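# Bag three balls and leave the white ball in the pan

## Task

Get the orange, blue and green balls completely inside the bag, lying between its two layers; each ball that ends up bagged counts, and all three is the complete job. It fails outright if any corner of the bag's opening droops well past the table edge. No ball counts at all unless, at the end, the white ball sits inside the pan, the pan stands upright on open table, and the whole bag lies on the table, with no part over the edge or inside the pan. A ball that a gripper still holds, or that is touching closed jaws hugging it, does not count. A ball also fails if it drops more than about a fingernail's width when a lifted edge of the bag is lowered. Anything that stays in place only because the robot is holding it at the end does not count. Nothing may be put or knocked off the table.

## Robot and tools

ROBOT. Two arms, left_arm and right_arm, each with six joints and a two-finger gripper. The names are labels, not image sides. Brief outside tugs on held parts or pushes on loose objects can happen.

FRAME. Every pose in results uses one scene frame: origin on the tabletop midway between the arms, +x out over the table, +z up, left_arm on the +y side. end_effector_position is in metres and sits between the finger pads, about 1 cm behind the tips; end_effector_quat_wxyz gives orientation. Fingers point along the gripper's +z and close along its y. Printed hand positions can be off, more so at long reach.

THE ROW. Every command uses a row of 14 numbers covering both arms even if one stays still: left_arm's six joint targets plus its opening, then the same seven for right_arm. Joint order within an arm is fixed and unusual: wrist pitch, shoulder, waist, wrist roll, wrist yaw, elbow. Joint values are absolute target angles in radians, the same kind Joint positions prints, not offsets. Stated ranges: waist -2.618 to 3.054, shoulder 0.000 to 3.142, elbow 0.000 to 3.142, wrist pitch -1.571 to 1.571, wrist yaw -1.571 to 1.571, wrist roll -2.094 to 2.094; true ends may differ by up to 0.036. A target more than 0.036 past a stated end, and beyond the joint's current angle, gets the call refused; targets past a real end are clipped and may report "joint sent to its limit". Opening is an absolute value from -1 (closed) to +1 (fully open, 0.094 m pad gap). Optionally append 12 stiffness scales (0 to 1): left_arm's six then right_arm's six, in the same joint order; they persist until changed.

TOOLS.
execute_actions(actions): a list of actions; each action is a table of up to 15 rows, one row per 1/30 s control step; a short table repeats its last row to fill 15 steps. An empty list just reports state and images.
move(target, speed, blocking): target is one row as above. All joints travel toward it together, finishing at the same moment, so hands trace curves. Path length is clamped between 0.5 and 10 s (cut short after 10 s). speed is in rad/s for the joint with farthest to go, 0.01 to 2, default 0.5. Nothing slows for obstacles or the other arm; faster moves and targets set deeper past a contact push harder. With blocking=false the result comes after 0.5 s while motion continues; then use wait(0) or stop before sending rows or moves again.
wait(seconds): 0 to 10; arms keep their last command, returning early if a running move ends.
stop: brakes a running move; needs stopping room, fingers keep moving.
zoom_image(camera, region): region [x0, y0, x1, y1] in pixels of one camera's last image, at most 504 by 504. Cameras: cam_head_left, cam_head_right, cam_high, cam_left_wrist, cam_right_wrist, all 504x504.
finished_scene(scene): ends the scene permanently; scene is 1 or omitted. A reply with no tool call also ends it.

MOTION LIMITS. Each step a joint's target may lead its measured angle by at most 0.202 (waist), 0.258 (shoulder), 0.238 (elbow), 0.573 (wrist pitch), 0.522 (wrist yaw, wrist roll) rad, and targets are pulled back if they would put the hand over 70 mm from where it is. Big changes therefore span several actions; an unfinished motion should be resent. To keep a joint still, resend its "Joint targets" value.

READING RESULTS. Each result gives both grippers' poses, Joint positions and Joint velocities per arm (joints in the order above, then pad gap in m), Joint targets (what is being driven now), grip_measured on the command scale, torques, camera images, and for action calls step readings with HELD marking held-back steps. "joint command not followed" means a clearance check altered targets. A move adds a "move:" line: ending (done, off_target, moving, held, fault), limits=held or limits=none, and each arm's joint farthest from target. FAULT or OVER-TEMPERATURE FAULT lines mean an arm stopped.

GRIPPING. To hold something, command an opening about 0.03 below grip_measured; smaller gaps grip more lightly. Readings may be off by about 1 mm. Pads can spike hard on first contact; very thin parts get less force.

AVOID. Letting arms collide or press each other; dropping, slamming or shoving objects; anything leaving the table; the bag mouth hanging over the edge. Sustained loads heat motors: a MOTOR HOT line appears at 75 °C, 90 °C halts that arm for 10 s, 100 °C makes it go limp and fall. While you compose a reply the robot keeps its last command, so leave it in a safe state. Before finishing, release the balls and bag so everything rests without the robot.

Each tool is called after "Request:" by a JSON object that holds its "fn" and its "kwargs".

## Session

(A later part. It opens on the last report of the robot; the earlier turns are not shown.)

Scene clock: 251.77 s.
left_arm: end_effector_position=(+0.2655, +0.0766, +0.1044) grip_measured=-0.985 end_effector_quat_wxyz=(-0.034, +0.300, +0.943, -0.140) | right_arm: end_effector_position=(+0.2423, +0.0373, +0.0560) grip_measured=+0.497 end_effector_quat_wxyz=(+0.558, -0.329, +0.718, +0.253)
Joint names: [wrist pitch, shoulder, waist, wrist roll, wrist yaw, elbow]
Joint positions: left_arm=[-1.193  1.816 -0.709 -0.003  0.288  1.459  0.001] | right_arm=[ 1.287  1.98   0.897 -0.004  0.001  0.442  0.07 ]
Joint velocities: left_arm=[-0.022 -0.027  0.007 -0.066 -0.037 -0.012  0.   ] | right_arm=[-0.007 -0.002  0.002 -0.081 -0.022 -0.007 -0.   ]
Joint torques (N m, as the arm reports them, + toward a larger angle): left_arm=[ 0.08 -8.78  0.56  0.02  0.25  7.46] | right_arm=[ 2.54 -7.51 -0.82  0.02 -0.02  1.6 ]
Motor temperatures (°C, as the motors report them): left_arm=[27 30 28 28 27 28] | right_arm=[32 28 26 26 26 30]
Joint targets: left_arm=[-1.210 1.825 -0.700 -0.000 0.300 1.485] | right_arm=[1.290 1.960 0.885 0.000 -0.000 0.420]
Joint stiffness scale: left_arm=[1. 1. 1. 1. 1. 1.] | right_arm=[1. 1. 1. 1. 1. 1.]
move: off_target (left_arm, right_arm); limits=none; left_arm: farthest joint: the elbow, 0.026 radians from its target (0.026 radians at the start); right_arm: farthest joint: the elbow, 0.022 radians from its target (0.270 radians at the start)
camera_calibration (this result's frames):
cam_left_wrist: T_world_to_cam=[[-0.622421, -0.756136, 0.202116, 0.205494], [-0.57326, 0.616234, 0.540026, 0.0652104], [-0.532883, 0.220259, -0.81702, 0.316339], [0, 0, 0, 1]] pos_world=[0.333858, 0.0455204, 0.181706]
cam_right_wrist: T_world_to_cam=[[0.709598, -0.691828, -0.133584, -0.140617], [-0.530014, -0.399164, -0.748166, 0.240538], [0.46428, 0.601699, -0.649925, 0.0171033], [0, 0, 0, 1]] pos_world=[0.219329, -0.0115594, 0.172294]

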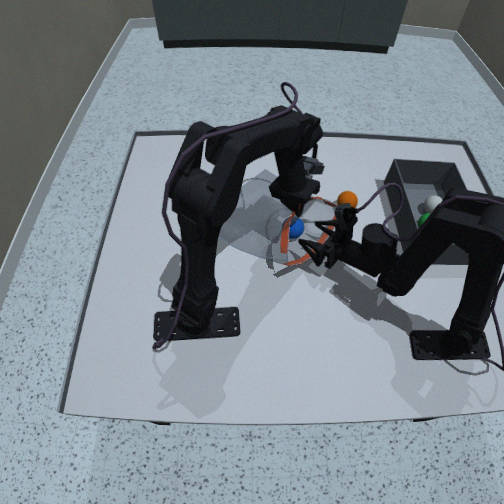

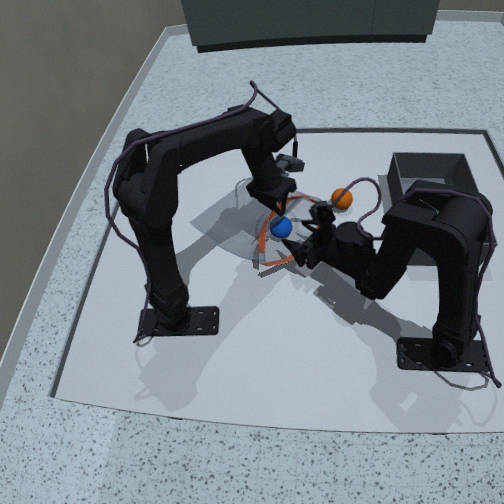

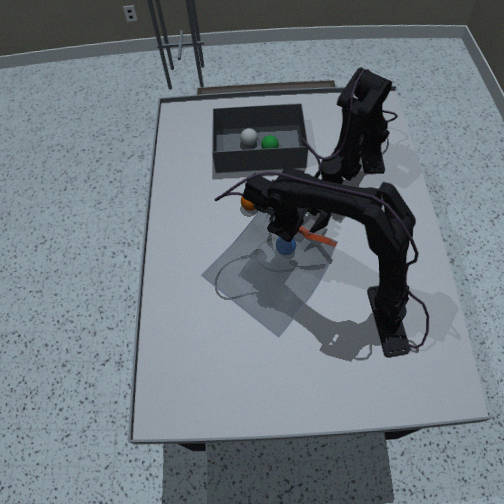

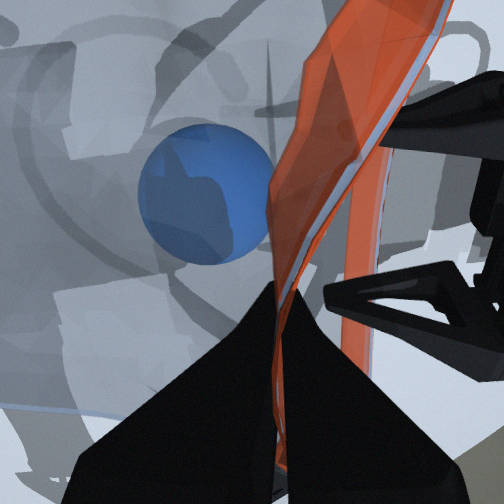

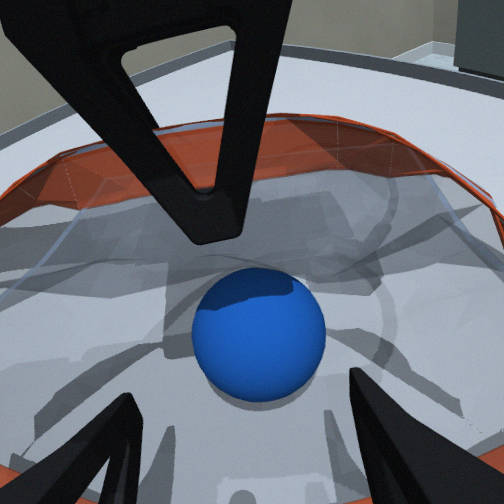

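Request:
{"fn": "move", "kwargs": {"target": [-1.21,1.825,-0.70,0,0.3,1.485,-1,0,1.0,0.8,0,0,0.7,1], "speed": 0.9}}

Request:
{"fn": "move", "kwargs": {"target": [-1.47,1.81,-1.0,0,-0.4,1.73,-1,-1.44,1.855,-0.055,0,0,1.76,1], "speed": 0.6}}

Scene clock: 263.60 s.
left_arm: end_effector_position=(+0.2655, +0.0766, +0.1044) grip_measured=-0.985 end_effector_quat_wxyz=(-0.034, +0.300, +0.943, -0.140) | right_arm: end_effector_position=(+0.2198, -0.0359, +0.2311) grip_measured=+1.000 end_effector_quat_wxyz=(+0.534, -0.309, +0.757, +0.215)
Joint names: [wrist pitch, shoulder, waist, wrist roll, wrist yaw, elbow]
Joint positions: left_arm=[-1.193  1.816 -0.709 -0.003  0.288  1.459  0.001] | right_arm=[ 0.004  1.013  0.812 -0.004  0.001  0.664  0.094]
Joint velocities: left_arm=[-0.022  0.017  0.007 -0.007 -0.037  0.022  0.   ] | right_arm=[-0.037 -0.017  0.002 -0.051  0.037  0.002  0.   ]
Joint torques (N m, as the arm reports them, + toward a larger angle): left_arm=[ 0.08 -8.79  0.57  0.03  0.25  7.42] | right_arm=[ 2.45 -2.96 -0.82  0.02 -0.02  8.44]
Motor temperatures (°C, as the motors report them): left_arm=[26 30 28 28 27 28] | right_arm=[32 28 26 26 26 30]
Joint targets: left_arm=[-1.210 1.825 -0.700 -0.000 0.300 1.485] | right_arm=[-0.000 1.000 0.800 -0.000 0.000 0.700]
Joint stiffness scale: left_arm=[1. 1. 1. 1. 1. 1.] | right_arm=[1. 1. 1. 1. 1. 1.]
move: off_target (left_arm, right_arm); limits=none; left_arm: farthest joint: the elbow, 0.026 radians from its target (0.026 radians at the start); right_arm: farthest joint: the elbow, 0.036 radians from its target (0.258 radians at the start)
camera_calibration (this result's frames):
cam_left_wrist: T_world_to_cam=[[-0.622421, -0.756136, 0.202116, 0.205494], [-0.57326, 0.616234, 0.540026, 0.0652104], [-0.532883, 0.220259, -0.81702, 0.316339], [0, 0, 0, 1]] pos_world=[0.333858, 0.0455204, 0.181706]
cam_right_wrist: T_world_to_cam=[[0.639455, -0.758166, -0.127598, -0.140296], [-0.610239, -0.399561, -0.684076, 0.333189], [0.46766, 0.515301, -0.718164, 0.197332], [0, 0, 0, 1]] pos_world=[0.200754, -0.0749234, 0.351741]

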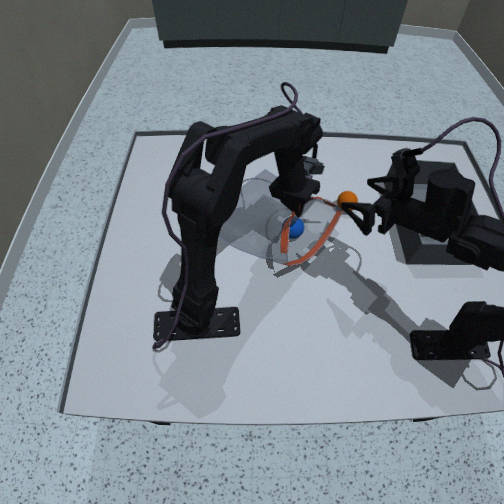

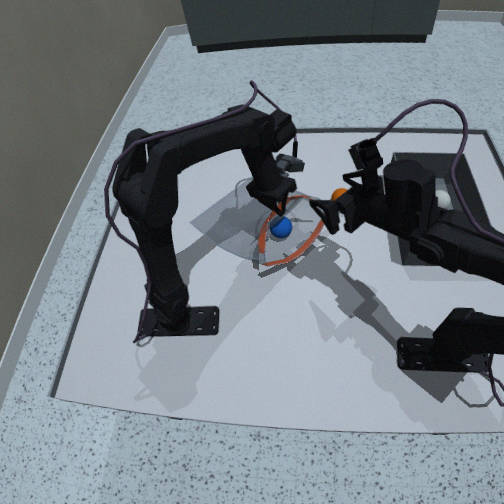

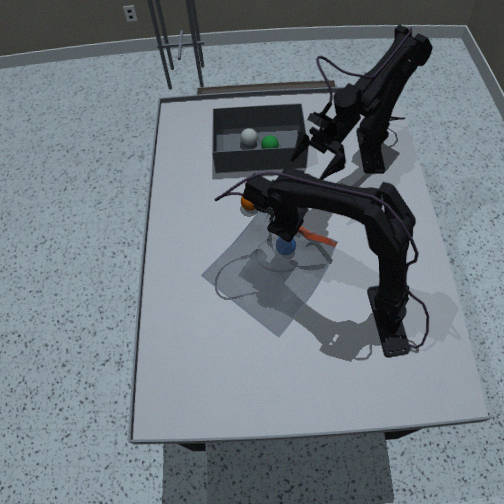

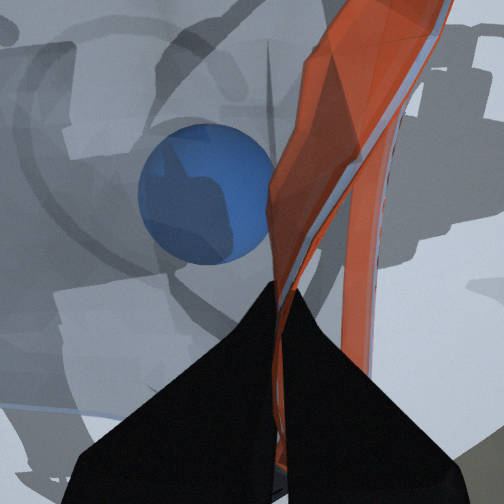

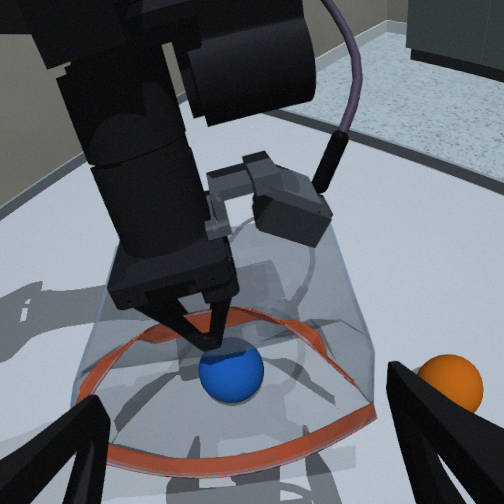

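Scene clock: 266.80 s.
left_arm: end_effector_position=(+0.2796, +0.0935, +0.1719) grip_measured=-0.986 end_effector_quat_wxyz=(+0.086, +0.424, +0.885, +0.171) | right_arm: end_effector_position=(+0.3028, -0.3215, +0.1489) grip_measured=+1.000 end_effector_quat_wxyz=(+0.000, +0.044, +0.999, +0.000)
Joint names: [wrist pitch, shoulder, waist, wrist roll, wrist yaw, elbow]
Joint positions: left_arm=[-1.453  1.816 -0.99  -0.003 -0.386  1.704  0.001] | right_arm=[-1.432  1.858 -0.051 -0.004 -0.     1.719  0.094]
Joint velocities: left_arm=[-0.066 -0.007 -0.007 -0.007  0.037 -0.007  0.001] | right_arm=[-0.007 -0.012 -0.002  0.007 -0.022 -0.017  0.   ]
Joint torques (N m, as the arm reports them, + toward a larger angle): left_arm=[  0.05 -10.05  -0.65   0.02  -0.26   7.36] | right_arm=[ 0.66 -7.35 -0.28  0.02 -0.02  7.57]
Motor temperatures (°C, as the motors report them): left_arm=[26 30 28 28 27 28] | right_arm=[32 28 26 26 26 30]
Joint targets: left_arm=[-1.470 1.810 -1.000 0.000 -0.400 1.730] | right_arm=[-1.440 1.855 -0.055 -0.000 0.000 1.760]
Joint stiffness scale: left_arm=[1. 1. 1. 1. 1. 1.] | right_arm=[1. 1. 1. 1. 1. 1.]
move: off_target (left_arm, right_arm); limits=none; left_arm: farthest joint: the elbow, 0.026 radians from its target (0.271 radians at the start); right_arm: farthest joint: the elbow, 0.041 radians from its target (1.096 radians at the start)
camera_calibration (this result's frames):
cam_left_wrist: T_world_to_cam=[[-0.73573, -0.505524, -0.450717, 0.333839], [-0.67583, 0.504542, 0.5373, 0.0660858], [-0.0442127, 0.699916, -0.712855, 0.175905], [0, 0, 0, 1]] pos_world=[0.298056, 0.0123021, 0.240354]
cam_right_wrist: T_world_to_cam=[[-0.233729, -0.972057, 0.0218383, -0.247058], [-0.869588, 0.219033, 0.442539, 0.323164], [-0.434956, 0.0844438, -0.896483, 0.407971], [0, 0, 0, 1]] pos_world=[0.400725, -0.345388, 0.228122]

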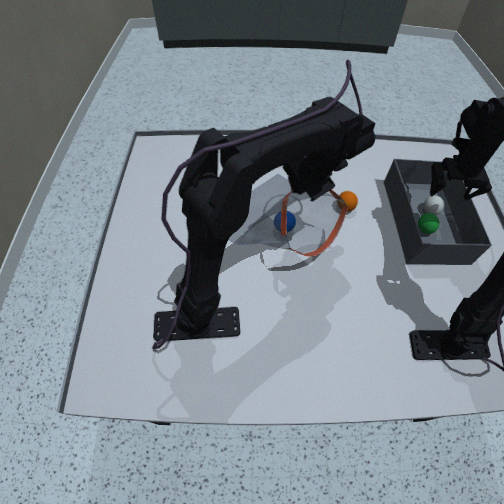

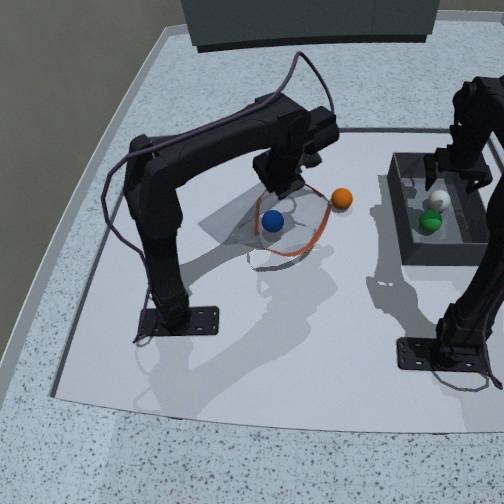

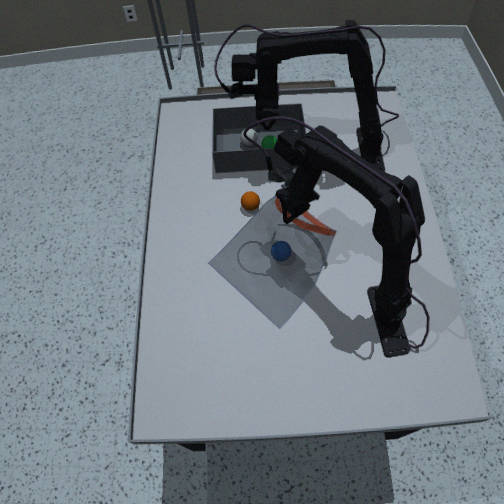

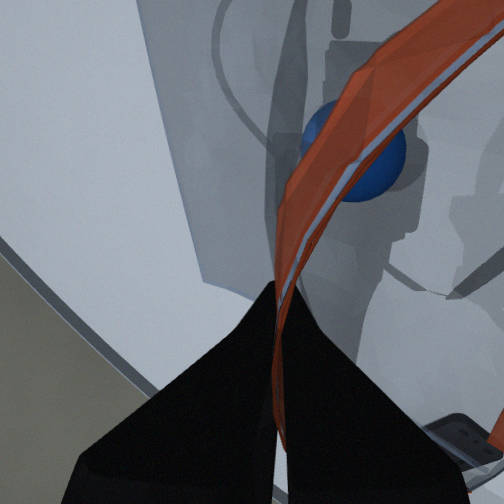

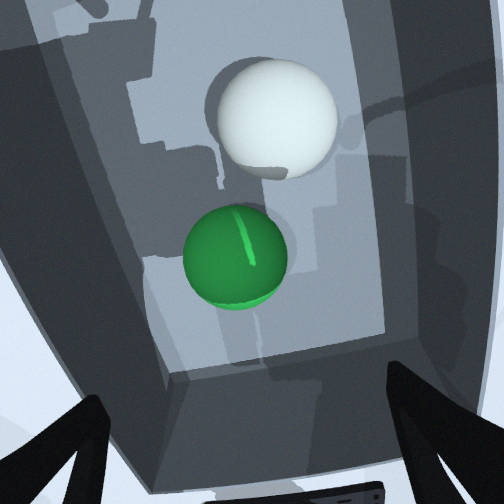

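Request:
{"fn": "move", "kwargs": {"target": [-1.47,1.81,-0.68,0,0.21,1.73,-1,-0.963,1.893,-0.04,0,0,1.283,1], "speed": 0.4}}

Request:
{"fn": "execute_actions", "kwargs": {"actions": [[[-1.47,1.81,-0.68,0,0.21,1.73,-1,-0.963,1.893,-0.04,0,0,1.283,0.35]],[[-1.47,1.81,-0.68,0,0.21,1.73,-1,-0.963,1.893,-0.04,0,0,1.283,0.02]]]}}

Scene clock: 274.90 s.
left_arm: end_effector_position=(+0.2759, +0.0970, +0.1622) grip_measured=-0.985 end_effector_quat_wxyz=(-0.026, +0.290, +0.952, -0.095) | right_arm: end_effector_position=(+0.2964, -0.3210, +0.0316) grip_measured=+1.000 end_effector_quat_wxyz=(-0.003, +0.044, +0.999, +0.000)
Joint names: [wrist pitch, shoulder, waist, wrist roll, wrist yaw, elbow]
Joint positions: left_arm=[-1.453  1.816 -0.688 -0.003  0.198  1.704  0.001] | right_arm=[-0.977  1.897 -0.051 -0.004 -0.     1.297  0.094]
Joint velocities: left_arm=[-0.022 -0.012  0.017 -0.081 -0.051 -0.002  0.001] | right_arm=[-0.022 -0.017  0.002  0.022 -0.007 -0.017  0.   ]
Joint torques (N m, as the arm reports them, + toward a larger angle): left_arm=[  0.05 -10.06   0.53   0.03   0.18   7.35] | right_arm=[ 0.89 -7.52  0.77  0.02 -0.02  3.85]
Motor temperatures (°C, as the motors report them): left_arm=[26 30 28 28 27 28] | right_arm=[30 28 26 26 26 30]
Joint targets: left_arm=[-1.470 1.810 -0.680 -0.000 0.210 1.730] | right_arm=[-0.963 1.893 -0.040 0.000 0.000 1.283]
Joint stiffness scale: left_arm=[1. 1. 1. 1. 1. 1.] | right_arm=[1. 1. 1. 1. 1. 1.]
move: off_target (left_arm); limits=none; left_arm: farthest joint: the elbow, 0.026 radians from its target (0.026 radians at the start); right_arm: farthest joint: the elbow, 0.014 radians from its target (0.436 radians at the start)
camera_calibration (this result's frames):
cam_left_wrist: T_world_to_cam=[[-0.611546, -0.782883, 0.114484, 0.229481], [-0.608055, 0.557616, 0.565095, 0.0386659], [-0.506242, 0.275969, -0.817044, 0.351913], [0, 0, 0, 1]] pos_world=[0.342002, 0.0609789, 0.239406]
cam_right_wrist: T_world_to_cam=[[-0.233602, -0.972068, 0.0226602, -0.245488], [-0.867052, 0.218799, 0.447602, 0.368378], [-0.440057, 0.084913, -0.893946, 0.301603], [0, 0, 0, 1]] pos_world=[0.394779, -0.344841, 0.110293]

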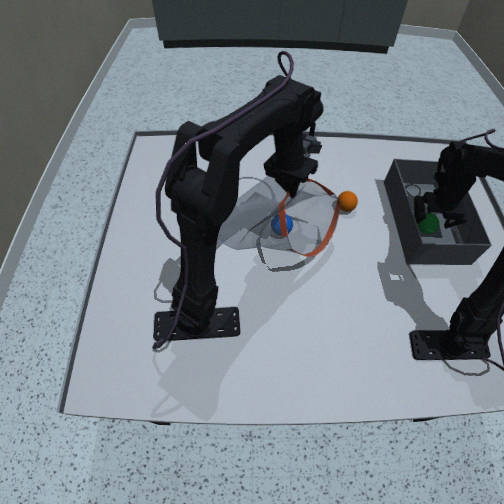

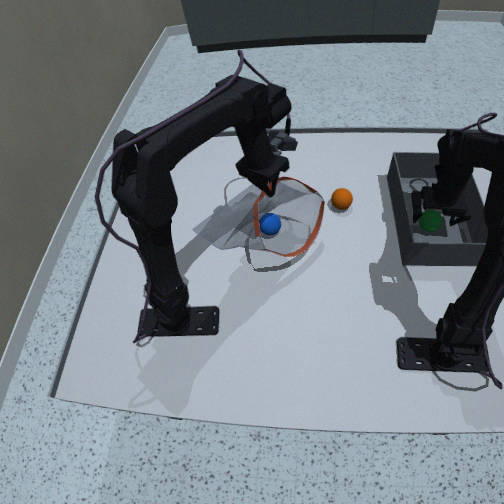

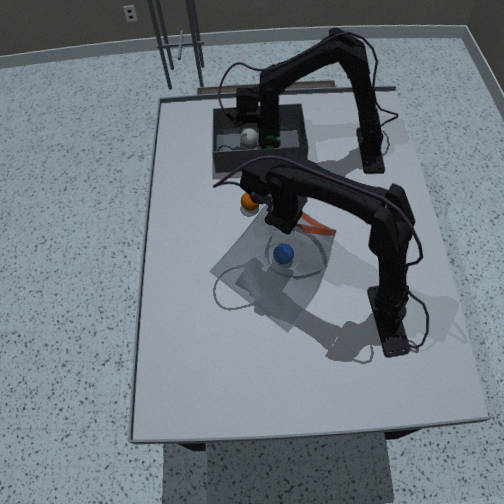

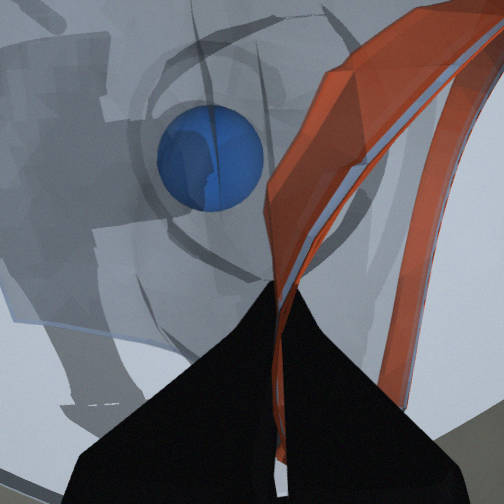

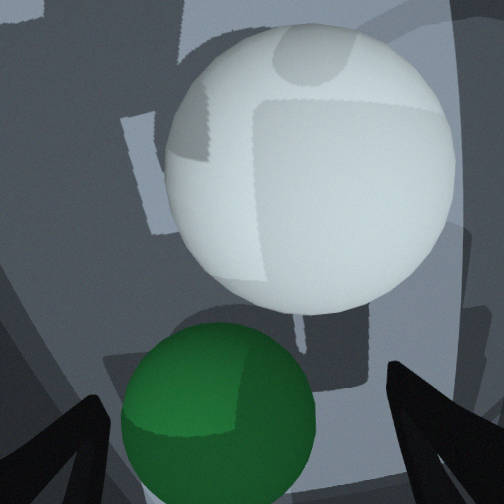

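Scene clock: 275.90 s.
left_arm: end_effector_position=(+0.2758, +0.0969, +0.1622) grip_measured=-0.985 end_effector_quat_wxyz=(-0.026, +0.290, +0.952, -0.096) | right_arm: end_effector_position=(+0.2965, -0.3210, +0.0316) grip_measured=+0.035 end_effector_quat_wxyz=(-0.003, +0.044, +0.999, +0.000)
Joint names: [wrist pitch, shoulder, waist, wrist roll, wrist yaw, elbow]
Joint positions: left_arm=[-1.453  1.816 -0.688 -0.003  0.198  1.704  0.001] | right_arm=[-0.977  1.897 -0.051 -0.004 -0.     1.297  0.049]
Joint velocities: left_arm=[ 0.007 -0.007 -0.007 -0.007 -0.007  0.007  0.001] | right_arm=[ 0.007 -0.007  0.002 -0.007 -0.007 -0.012 -0.001]
Joint torques (N m, as the arm reports them, + toward a larger angle): left_arm=[  0.05 -10.08   0.5    0.01   0.21   7.37] | right_arm=[ 0.9  -7.51  0.76  0.02 -0.02  3.85]
Motor temperatures (°C, as the motors report them): left_arm=[26 30 28 28 27 28] | right_arm=[30 28 26 26 26 30]
Joint targets: left_arm=[-1.470 1.810 -0.680 -0.000 0.210 1.730] | right_arm=[-0.963 1.893 -0.040 -0.000 0.000 1.283]
Joint stiffness scale: left_arm=[1. 1. 1. 1. 1. 1.] | right_arm=[1. 1. 1. 1. 1. 1.]
Step readings (joint positions; steps 1 to 15: 1st action; 16 to 30: 2nd action):
0: left_arm=[-1.453 1.816 -0.688 -0.003 0.198 1.704] | right_arm=[-0.977 1.897 -0.051 -0.004 -0.000 1.297]
1: left_arm=[-1.453 1.816 -0.688 -0.003 0.198 1.704] | right_arm=[-0.977 1.897 -0.051 -0.004 -0.000 1.297]
2: left_arm=[-1.453 1.816 -0.688 -0.003 0.198 1.704] | right_arm=[-0.977 1.897 -0.051 -0.004 -0.000 1.297]
4: left_arm=[-1.453 1.816 -0.688 -0.003 0.198 1.704] | right_arm=[-0.977 1.897 -0.051 -0.004 -0.000 1.297]
8: left_arm=[-1.453 1.816 -0.688 -0.003 0.198 1.704] | right_arm=[-0.977 1.897 -0.051 -0.004 -0.000 1.297]
15: left_arm=[-1.453 1.816 -0.688 -0.003 0.198 1.704] | right_arm=[-0.977 1.897 -0.051 -0.004 -0.000 1.297]
16: left_arm=[-1.453 1.816 -0.688 -0.003 0.198 1.704] | right_arm=[-0.977 1.897 -0.051 -0.004 -0.000 1.297]
17: left_arm=[-1.453 1.816 -0.688 -0.003 0.198 1.704] | right_arm=[-0.977 1.897 -0.051 -0.004 -0.000 1.297]
19: left_arm=[-1.453 1.816 -0.688 -0.003 0.198 1.704] | right_arm=[-0.977 1.897 -0.051 -0.004 -0.000 1.297]
23: left_arm=[-1.453 1.816 -0.688 -0.003 0.198 1.704] | right_arm=[-0.977 1.897 -0.051 -0.004 -0.000 1.297]
30: Joint positions above
camera_calibration (this result's frames):
cam_left_wrist: T_world_to_cam=[[-0.6115, -0.782807, 0.11524, 0.229203], [-0.607811, 0.557976, 0.565003, 0.0385795], [-0.50659, 0.275455, -0.817001, 0.352066], [0, 0, 0, 1]] pos_world=[0.34196, 0.060917, 0.239428]
cam_right_wrist: T_world_to_cam=[[-0.233611, -0.972067, 0.0226055, -0.245469], [-0.867222, 0.218815, 0.447264, 0.368528], [-0.439718, 0.0848818, -0.894116, 0.301539], [0, 0, 0, 1]] pos_world=[0.394843, -0.344847, 0.110331]

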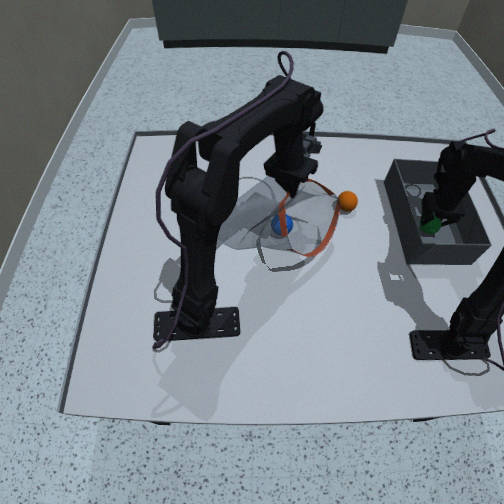

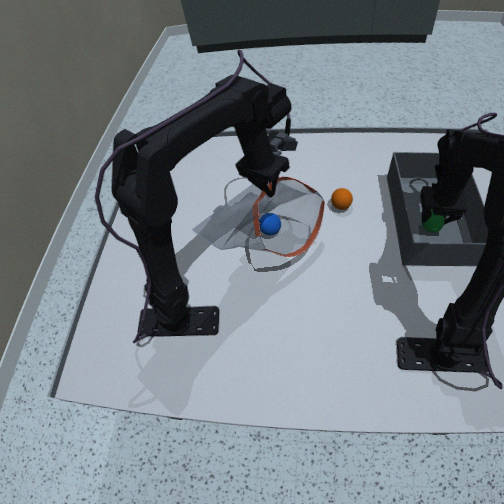

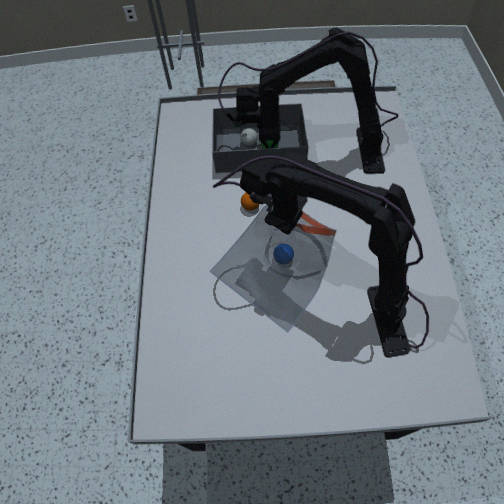

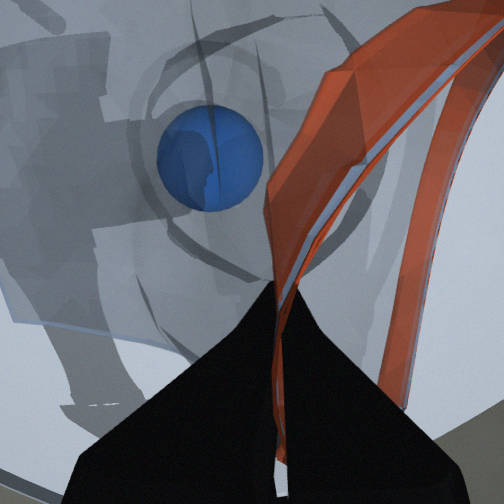

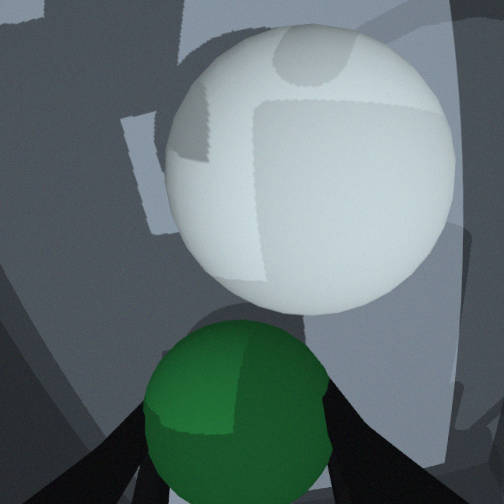

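Request:
{"fn": "move", "kwargs": {"target": [-1.47,1.81,-0.68,0,0.21,1.73,-1,-1.44,1.83,-0.04,0,0,1.76,0.02], "speed": 0.6}}

Request:
{"fn": "move", "kwargs": {"target": [-1.47,1.81,-0.68,0,0.21,1.73,-1,-0.09,1.17,0.90,0,0,0.68,0.02], "speed": 0.8}}

Scene clock: 282.67 s.
left_arm: end_effector_position=(+0.2758, +0.0969, +0.1622) grip_measured=-0.985 end_effector_quat_wxyz=(-0.026, +0.290, +0.952, -0.096) | right_arm: end_effector_position=(+0.3038, -0.3216, +0.1551) grip_measured=+0.035 end_effector_quat_wxyz=(+0.010, +0.044, +0.999, -0.000)
Joint names: [wrist pitch, shoulder, waist, wrist roll, wrist yaw, elbow]
Joint positions: left_arm=[-1.453  1.816 -0.688 -0.003  0.198  1.704  0.001] | right_arm=[-1.432  1.844 -0.051 -0.004 -0.     1.726  0.049]
Joint velocities: left_arm=[-0.007  0.002 -0.017  0.007 -0.037 -0.002  0.001] | right_arm=[ 0.066  0.007  0.012 -0.037 -0.066  0.007 -0.002]
Joint torques (N m, as the arm reports them, + toward a larger angle): left_arm=[  0.04 -10.06   0.52   0.02   0.21   7.35] | right_arm=[ 0.71 -8.11  0.76  0.02 -0.01  7.15]
Motor temperatures (°C, as the motors report them): left_arm=[26 30 28 28 27 28] | right_arm=[29 28 26 26 26 30]
Joint targets: left_arm=[-1.470 1.810 -0.680 0.000 0.210 1.730] | right_arm=[-1.440 1.830 -0.040 -0.000 0.000 1.760]
Joint stiffness scale: left_arm=[1. 1. 1. 1. 1. 1.] | right_arm=[1. 1. 1. 1. 1. 1.]
move: off_target (left_arm, right_arm); limits=none; left_arm: farthest joint: the elbow, 0.026 radians from its target (0.026 radians at the start); right_arm: farthest joint: the elbow, 0.034 radians from its target (0.463 radians at the start)
camera_calibration (this result's frames):
cam_left_wrist: T_world_to_cam=[[-0.6115, -0.782807, 0.11524, 0.229203], [-0.607811, 0.557976, 0.565003, 0.0385795], [-0.50659, 0.275455, -0.817001, 0.352066], [0, 0, 0, 1]] pos_world=[0.34196, 0.060917, 0.239428]
cam_right_wrist: T_world_to_cam=[[-0.234139, -0.972019, 0.0189283, -0.246467], [-0.878317, 0.219835, 0.424537, 0.32697], [-0.416819, 0.0827756, -0.905213, 0.409274], [0, 0, 0, 1]] pos_world=[0.400069, -0.345328, 0.236334]

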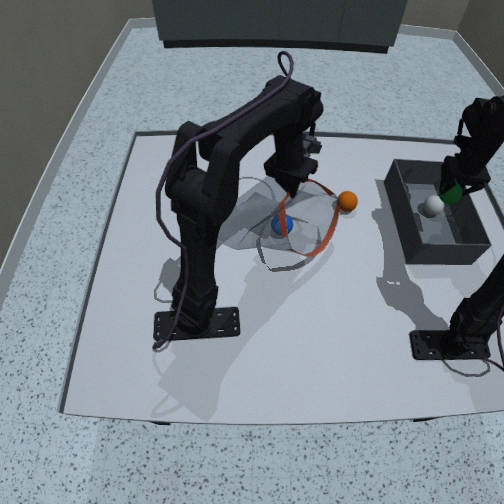

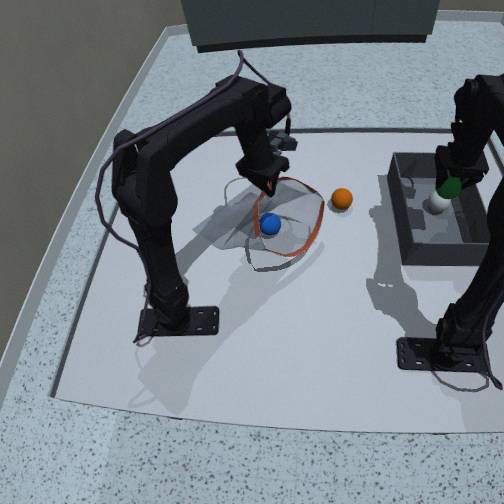

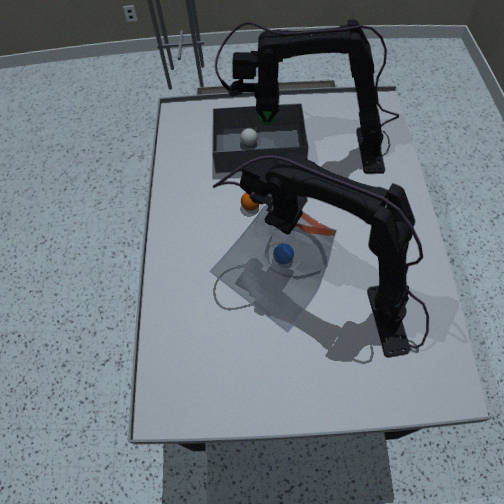

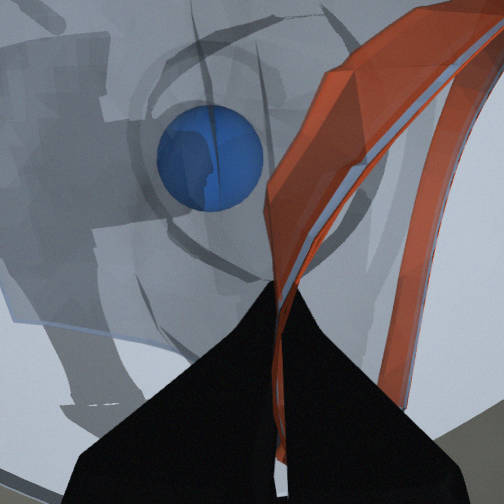

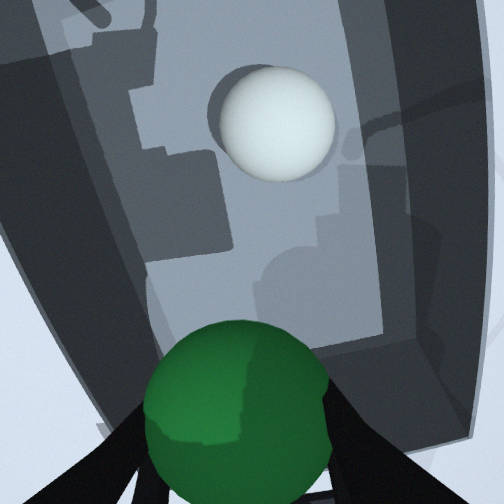

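Scene clock: 285.23 s.
left_arm: end_effector_position=(+0.2758, +0.0969, +0.1622) grip_measured=-0.985 end_effector_quat_wxyz=(-0.026, +0.290, +0.952, -0.096) | right_arm: end_effector_position=(+0.2021, -0.0124, +0.1566) grip_measured=+0.035 end_effector_quat_wxyz=(+0.421, -0.367, +0.807, +0.190)
Joint names: [wrist pitch, shoulder, waist, wrist roll, wrist yaw, elbow]
Joint positions: left_arm=[-1.453  1.816 -0.688 -0.003  0.198  1.704  0.001] | right_arm=[-0.11   1.193  0.891 -0.004 -0.     0.693  0.049]
Joint velocities: left_arm=[-0.081 -0.007 -0.002  0.007  0.037 -0.012  0.   ] | right_arm=[ 0.007 -0.017 -0.002  0.066 -0.022  0.002  0.   ]
Joint torques (N m, as the arm reports them, + toward a larger angle): left_arm=[  0.05 -10.07   0.5    0.01   0.2    7.34] | right_arm=[ 2.53 -4.68  0.67  0.02 -0.01  5.15]
Motor temperatures (°C, as the motors report them): left_arm=[26 30 28 28 27 28] | right_arm=[29 28 26 26 26 30]
Joint targets: left_arm=[-1.470 1.810 -0.680 -0.000 0.210 1.730] | right_arm=[-0.090 1.170 0.900 -0.000 0.000 0.680]
Joint stiffness scale: left_arm=[1. 1. 1. 1. 1. 1.] | right_arm=[1. 1. 1. 1. 1. 1.]
move: off_target (left_arm, right_arm); limits=none; left_arm: farthest joint: the elbow, 0.026 radians from its target (0.026 radians at the start); right_arm: farthest joint: the shoulder, 0.023 radians from its target (0.674 radians at the start)
camera_calibration (this result's frames):
cam_left_wrist: T_world_to_cam=[[-0.6115, -0.782807, 0.11524, 0.229203], [-0.607811, 0.557976, 0.565003, 0.0385795], [-0.50659, 0.275455, -0.817001, 0.352066], [0, 0, 0, 1]] pos_world=[0.34196, 0.060917, 0.239428]
cam_right_wrist: T_world_to_cam=[[0.676934, -0.728483, -0.105223, -0.131387], [-0.678727, -0.562502, -0.472146, 0.259518], [0.284762, 0.391029, -0.875218, 0.199987], [0, 0, 0, 1]] pos_world=[0.208133, -0.0279343, 0.283738]

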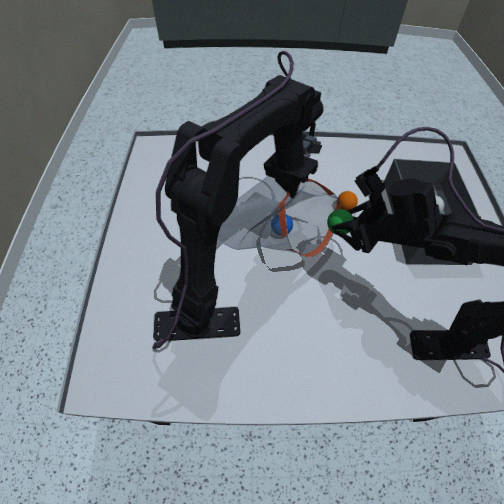

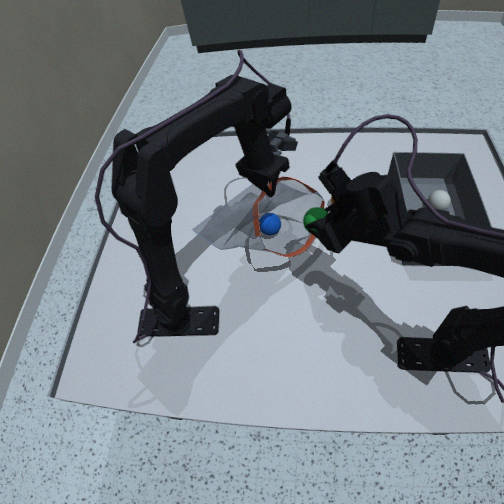

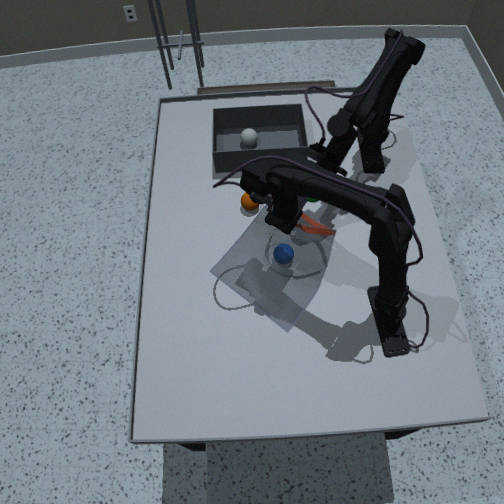

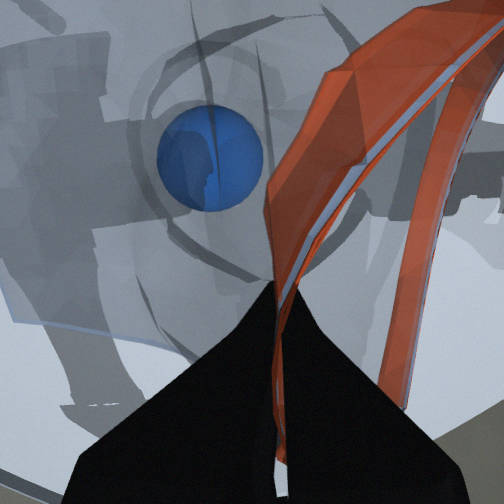

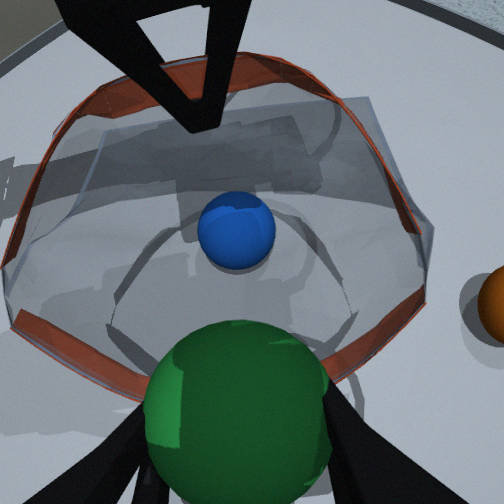

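Request:
{"fn": "move", "kwargs": {"target": [-1.47,1.81,-0.68,0,0.21,1.73,-1,0.165,1.51,0.90,0,0,0.80,0.02], "speed": 0.4}}

Request:
{"fn": "move", "kwargs": {"target": [-1.47,1.81,-0.68,0,0.21,1.73,-1,0.505,1.81,0.90,0,0,0.71,0.02], "speed": 0.3}}

Scene clock: 292.30 s.
left_arm: end_effector_position=(+0.2758, +0.0969, +0.1622) grip_measured=-0.985 end_effector_quat_wxyz=(-0.026, +0.290, +0.952, -0.096) | right_arm: end_effector_position=(+0.2403, +0.0311, +0.1157) grip_measured=+0.035 end_effector_quat_wxyz=(+0.421, -0.367, +0.807, +0.190)
Joint names: [wrist pitch, shoulder, waist, wrist roll, wrist yaw, elbow]
Joint positions: left_arm=[-1.453  1.816 -0.688 -0.003  0.198  1.704  0.001] | right_arm=[ 0.145  1.512  0.891 -0.004 -0.     0.757  0.049]
Joint velocities: left_arm=[ 0.007 -0.007  0.007  0.037 -0.007 -0.012 -0.001] | right_arm=[-0.007  0.002  0.007 -0.007  0.037 -0.022 -0.   ]
Joint torques (N m, as the arm reports them, + toward a larger angle): left_arm=[  0.05 -10.07   0.52   0.03   0.21   7.35] | right_arm=[ 2.53 -5.23  0.67  0.02 -0.01  8.26]
Motor temperatures (°C, as the motors report them): left_arm=[26 30 28 28 27 28] | right_arm=[31 28 26 26 26 30]
Joint targets: left_arm=[-1.470 1.810 -0.680 0.000 0.210 1.730] | right_arm=[0.165 1.510 0.900 0.000 0.000 0.800]
Joint stiffness scale: left_arm=[1. 1. 1. 1. 1. 1.] | right_arm=[1. 1. 1. 1. 1. 1.]
move: off_target (left_arm, right_arm); limits=none; left_arm: farthest joint: the elbow, 0.026 radians from its target (0.026 radians at the start); right_arm: farthest joint: the elbow, 0.043 radians from its target (0.107 radians at the start)
camera_calibration (this result's frames):
cam_left_wrist: T_world_to_cam=[[-0.6115, -0.782807, 0.11524, 0.229203], [-0.607811, 0.557976, 0.565003, 0.0385795], [-0.50659, 0.275455, -0.817001, 0.352066], [0, 0, 0, 1]] pos_world=[0.34196, 0.060917, 0.239428]
cam_right_wrist: T_world_to_cam=[[0.676987, -0.728423, -0.105299, -0.129905], [-0.678489, -0.562231, -0.47281, 0.290505], [0.285203, 0.391531, -0.87485, 0.136145], [0, 0, 0, 1]] pos_world=[0.24622, 0.0154, 0.242782]

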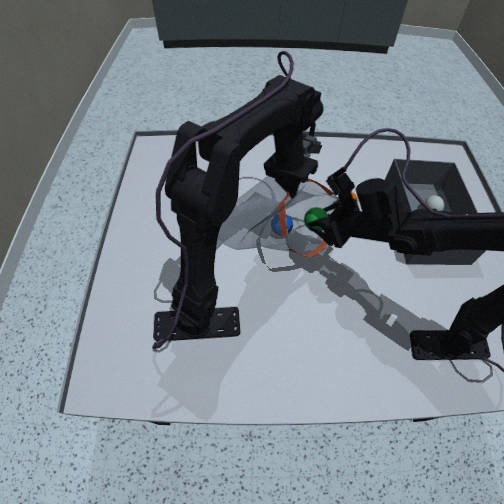

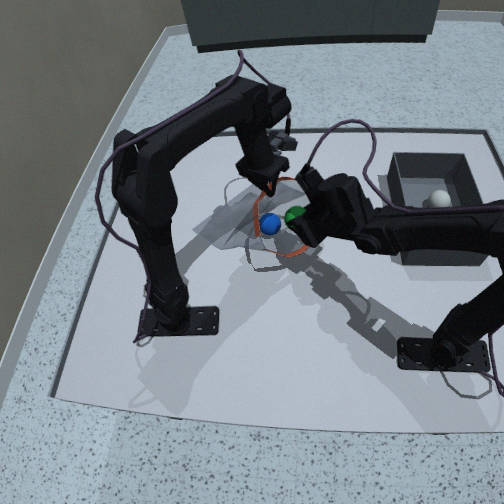

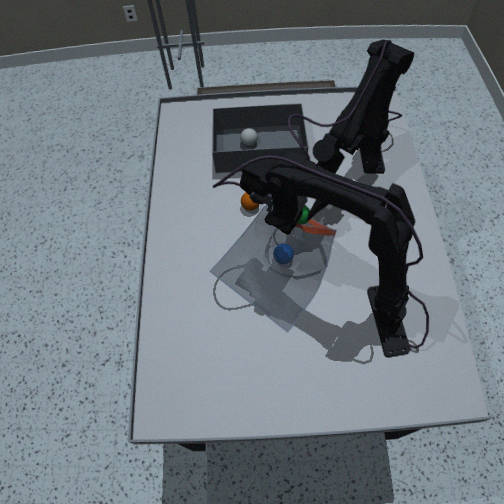

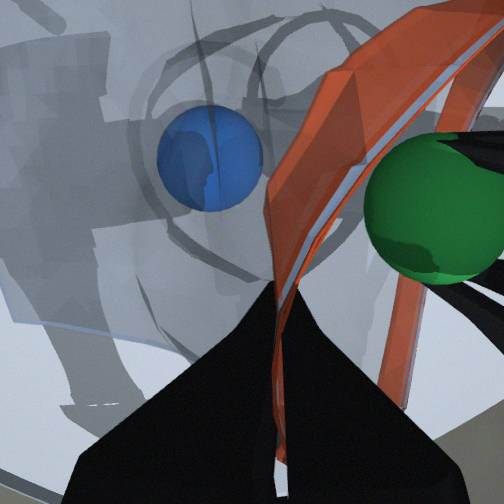

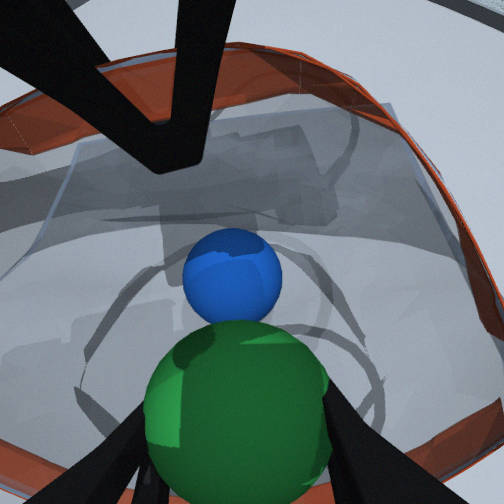

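Scene clock: 294.17 s.
left_arm: end_effector_position=(+0.2755, +0.0967, +0.1623) grip_measured=-0.985 end_effector_quat_wxyz=(-0.027, +0.290, +0.952, -0.096) | right_arm: end_effector_position=(+0.2589, +0.0522, +0.0467) grip_measured=+0.035 end_effector_quat_wxyz=(+0.426, -0.366, +0.805, +0.192)
Joint names: [wrist pitch, shoulder, waist, wrist roll, wrist yaw, elbow]
Joint positions: left_arm=[-1.454  1.816 -0.688 -0.003  0.2    1.704  0.001] | right_arm=[ 0.487  1.811  0.891 -0.004 -0.     0.727  0.049]
Joint velocities: left_arm=[-0.066  0.002  0.007  0.007 -0.081  0.007 -0.   ] | right_arm=[-0.051  0.007  0.002 -0.007  0.037 -0.002  0.   ]
Joint torques (N m, as the arm reports them, + toward a larger angle): left_arm=[  0.05 -10.07   0.5    0.03   0.19   7.32] | right_arm=[ 2.52 -6.55  0.66  0.02 -0.01  3.57]
Motor temperatures (°C, as the motors report them): left_arm=[26 30 28 28 27 28] | right_arm=[31 28 26 26 26 30]
Joint targets: left_arm=[-1.470 1.810 -0.680 0.000 0.210 1.730] | right_arm=[0.505 1.810 0.900 -0.000 0.000 0.710]
Joint stiffness scale: left_arm=[1. 1. 1. 1. 1. 1.] | right_arm=[1. 1. 1. 1. 1. 1.]
move: off_target (left_arm); limits=none; left_arm: farthest joint: the elbow, 0.026 radians from its target (0.026 radians at the start); right_arm: farthest joint: the wrist pitch, 0.018 radians from its target (0.360 radians at the start)
camera_calibration (this result's frames):
cam_left_wrist: T_world_to_cam=[[-0.611335, -0.782704, 0.116804, 0.228611], [-0.606965, 0.558455, 0.56544, 0.0380789], [-0.507802, 0.274777, -0.816477, 0.352301], [0, 0, 0, 1]] pos_world=[0.34177, 0.0608651, 0.239412]
cam_right_wrist: T_world_to_cam=[[0.677841, -0.727452, -0.106515, -0.134566], [-0.674636, -0.557847, -0.483397, 0.281651], [0.292229, 0.399525, -0.868897, 0.0596389], [0, 0, 0, 1]] pos_world=[0.263798, 0.0354007, 0.173636]

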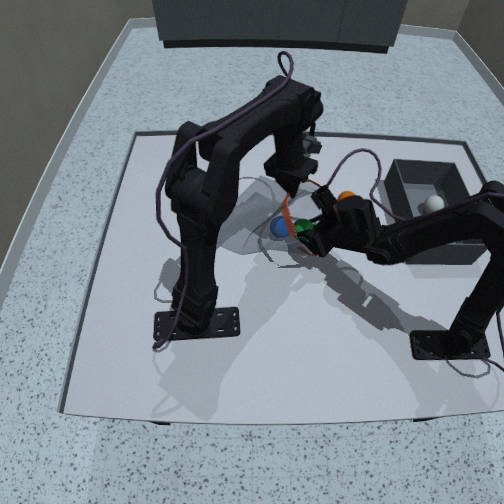

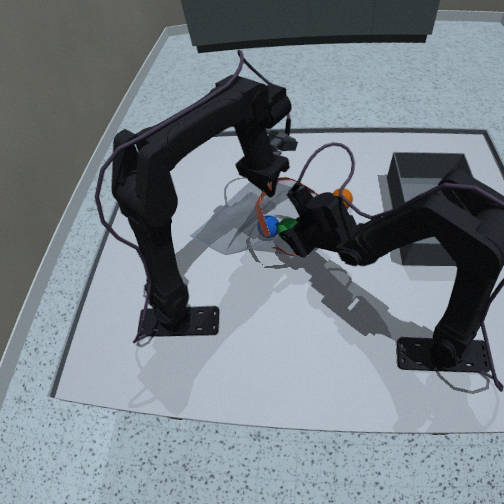

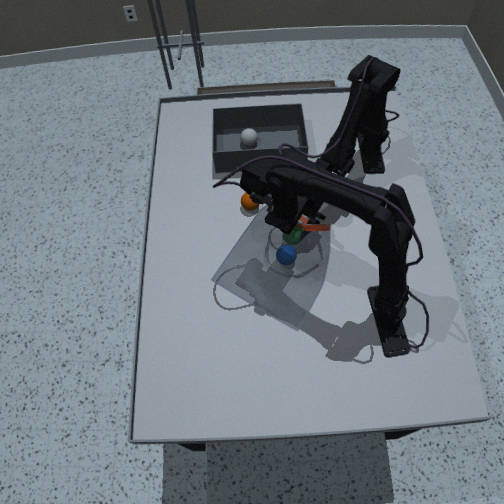

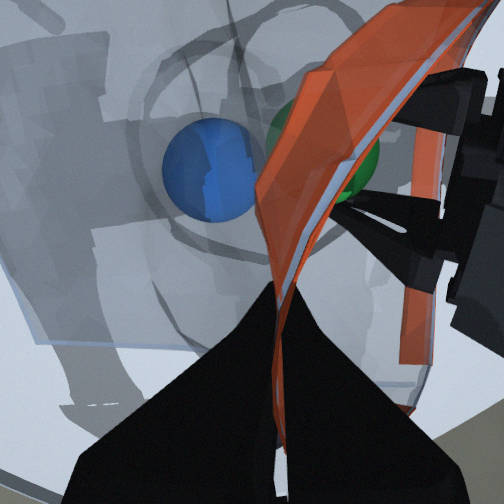

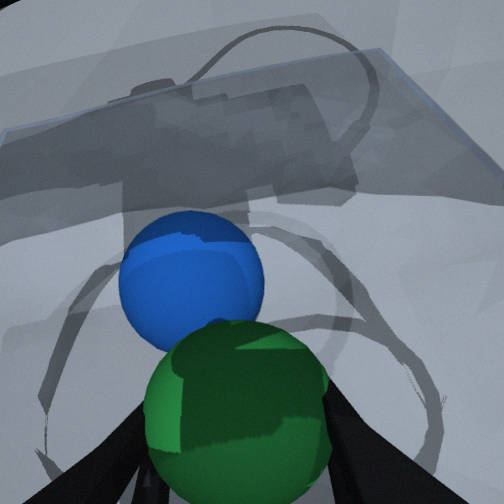

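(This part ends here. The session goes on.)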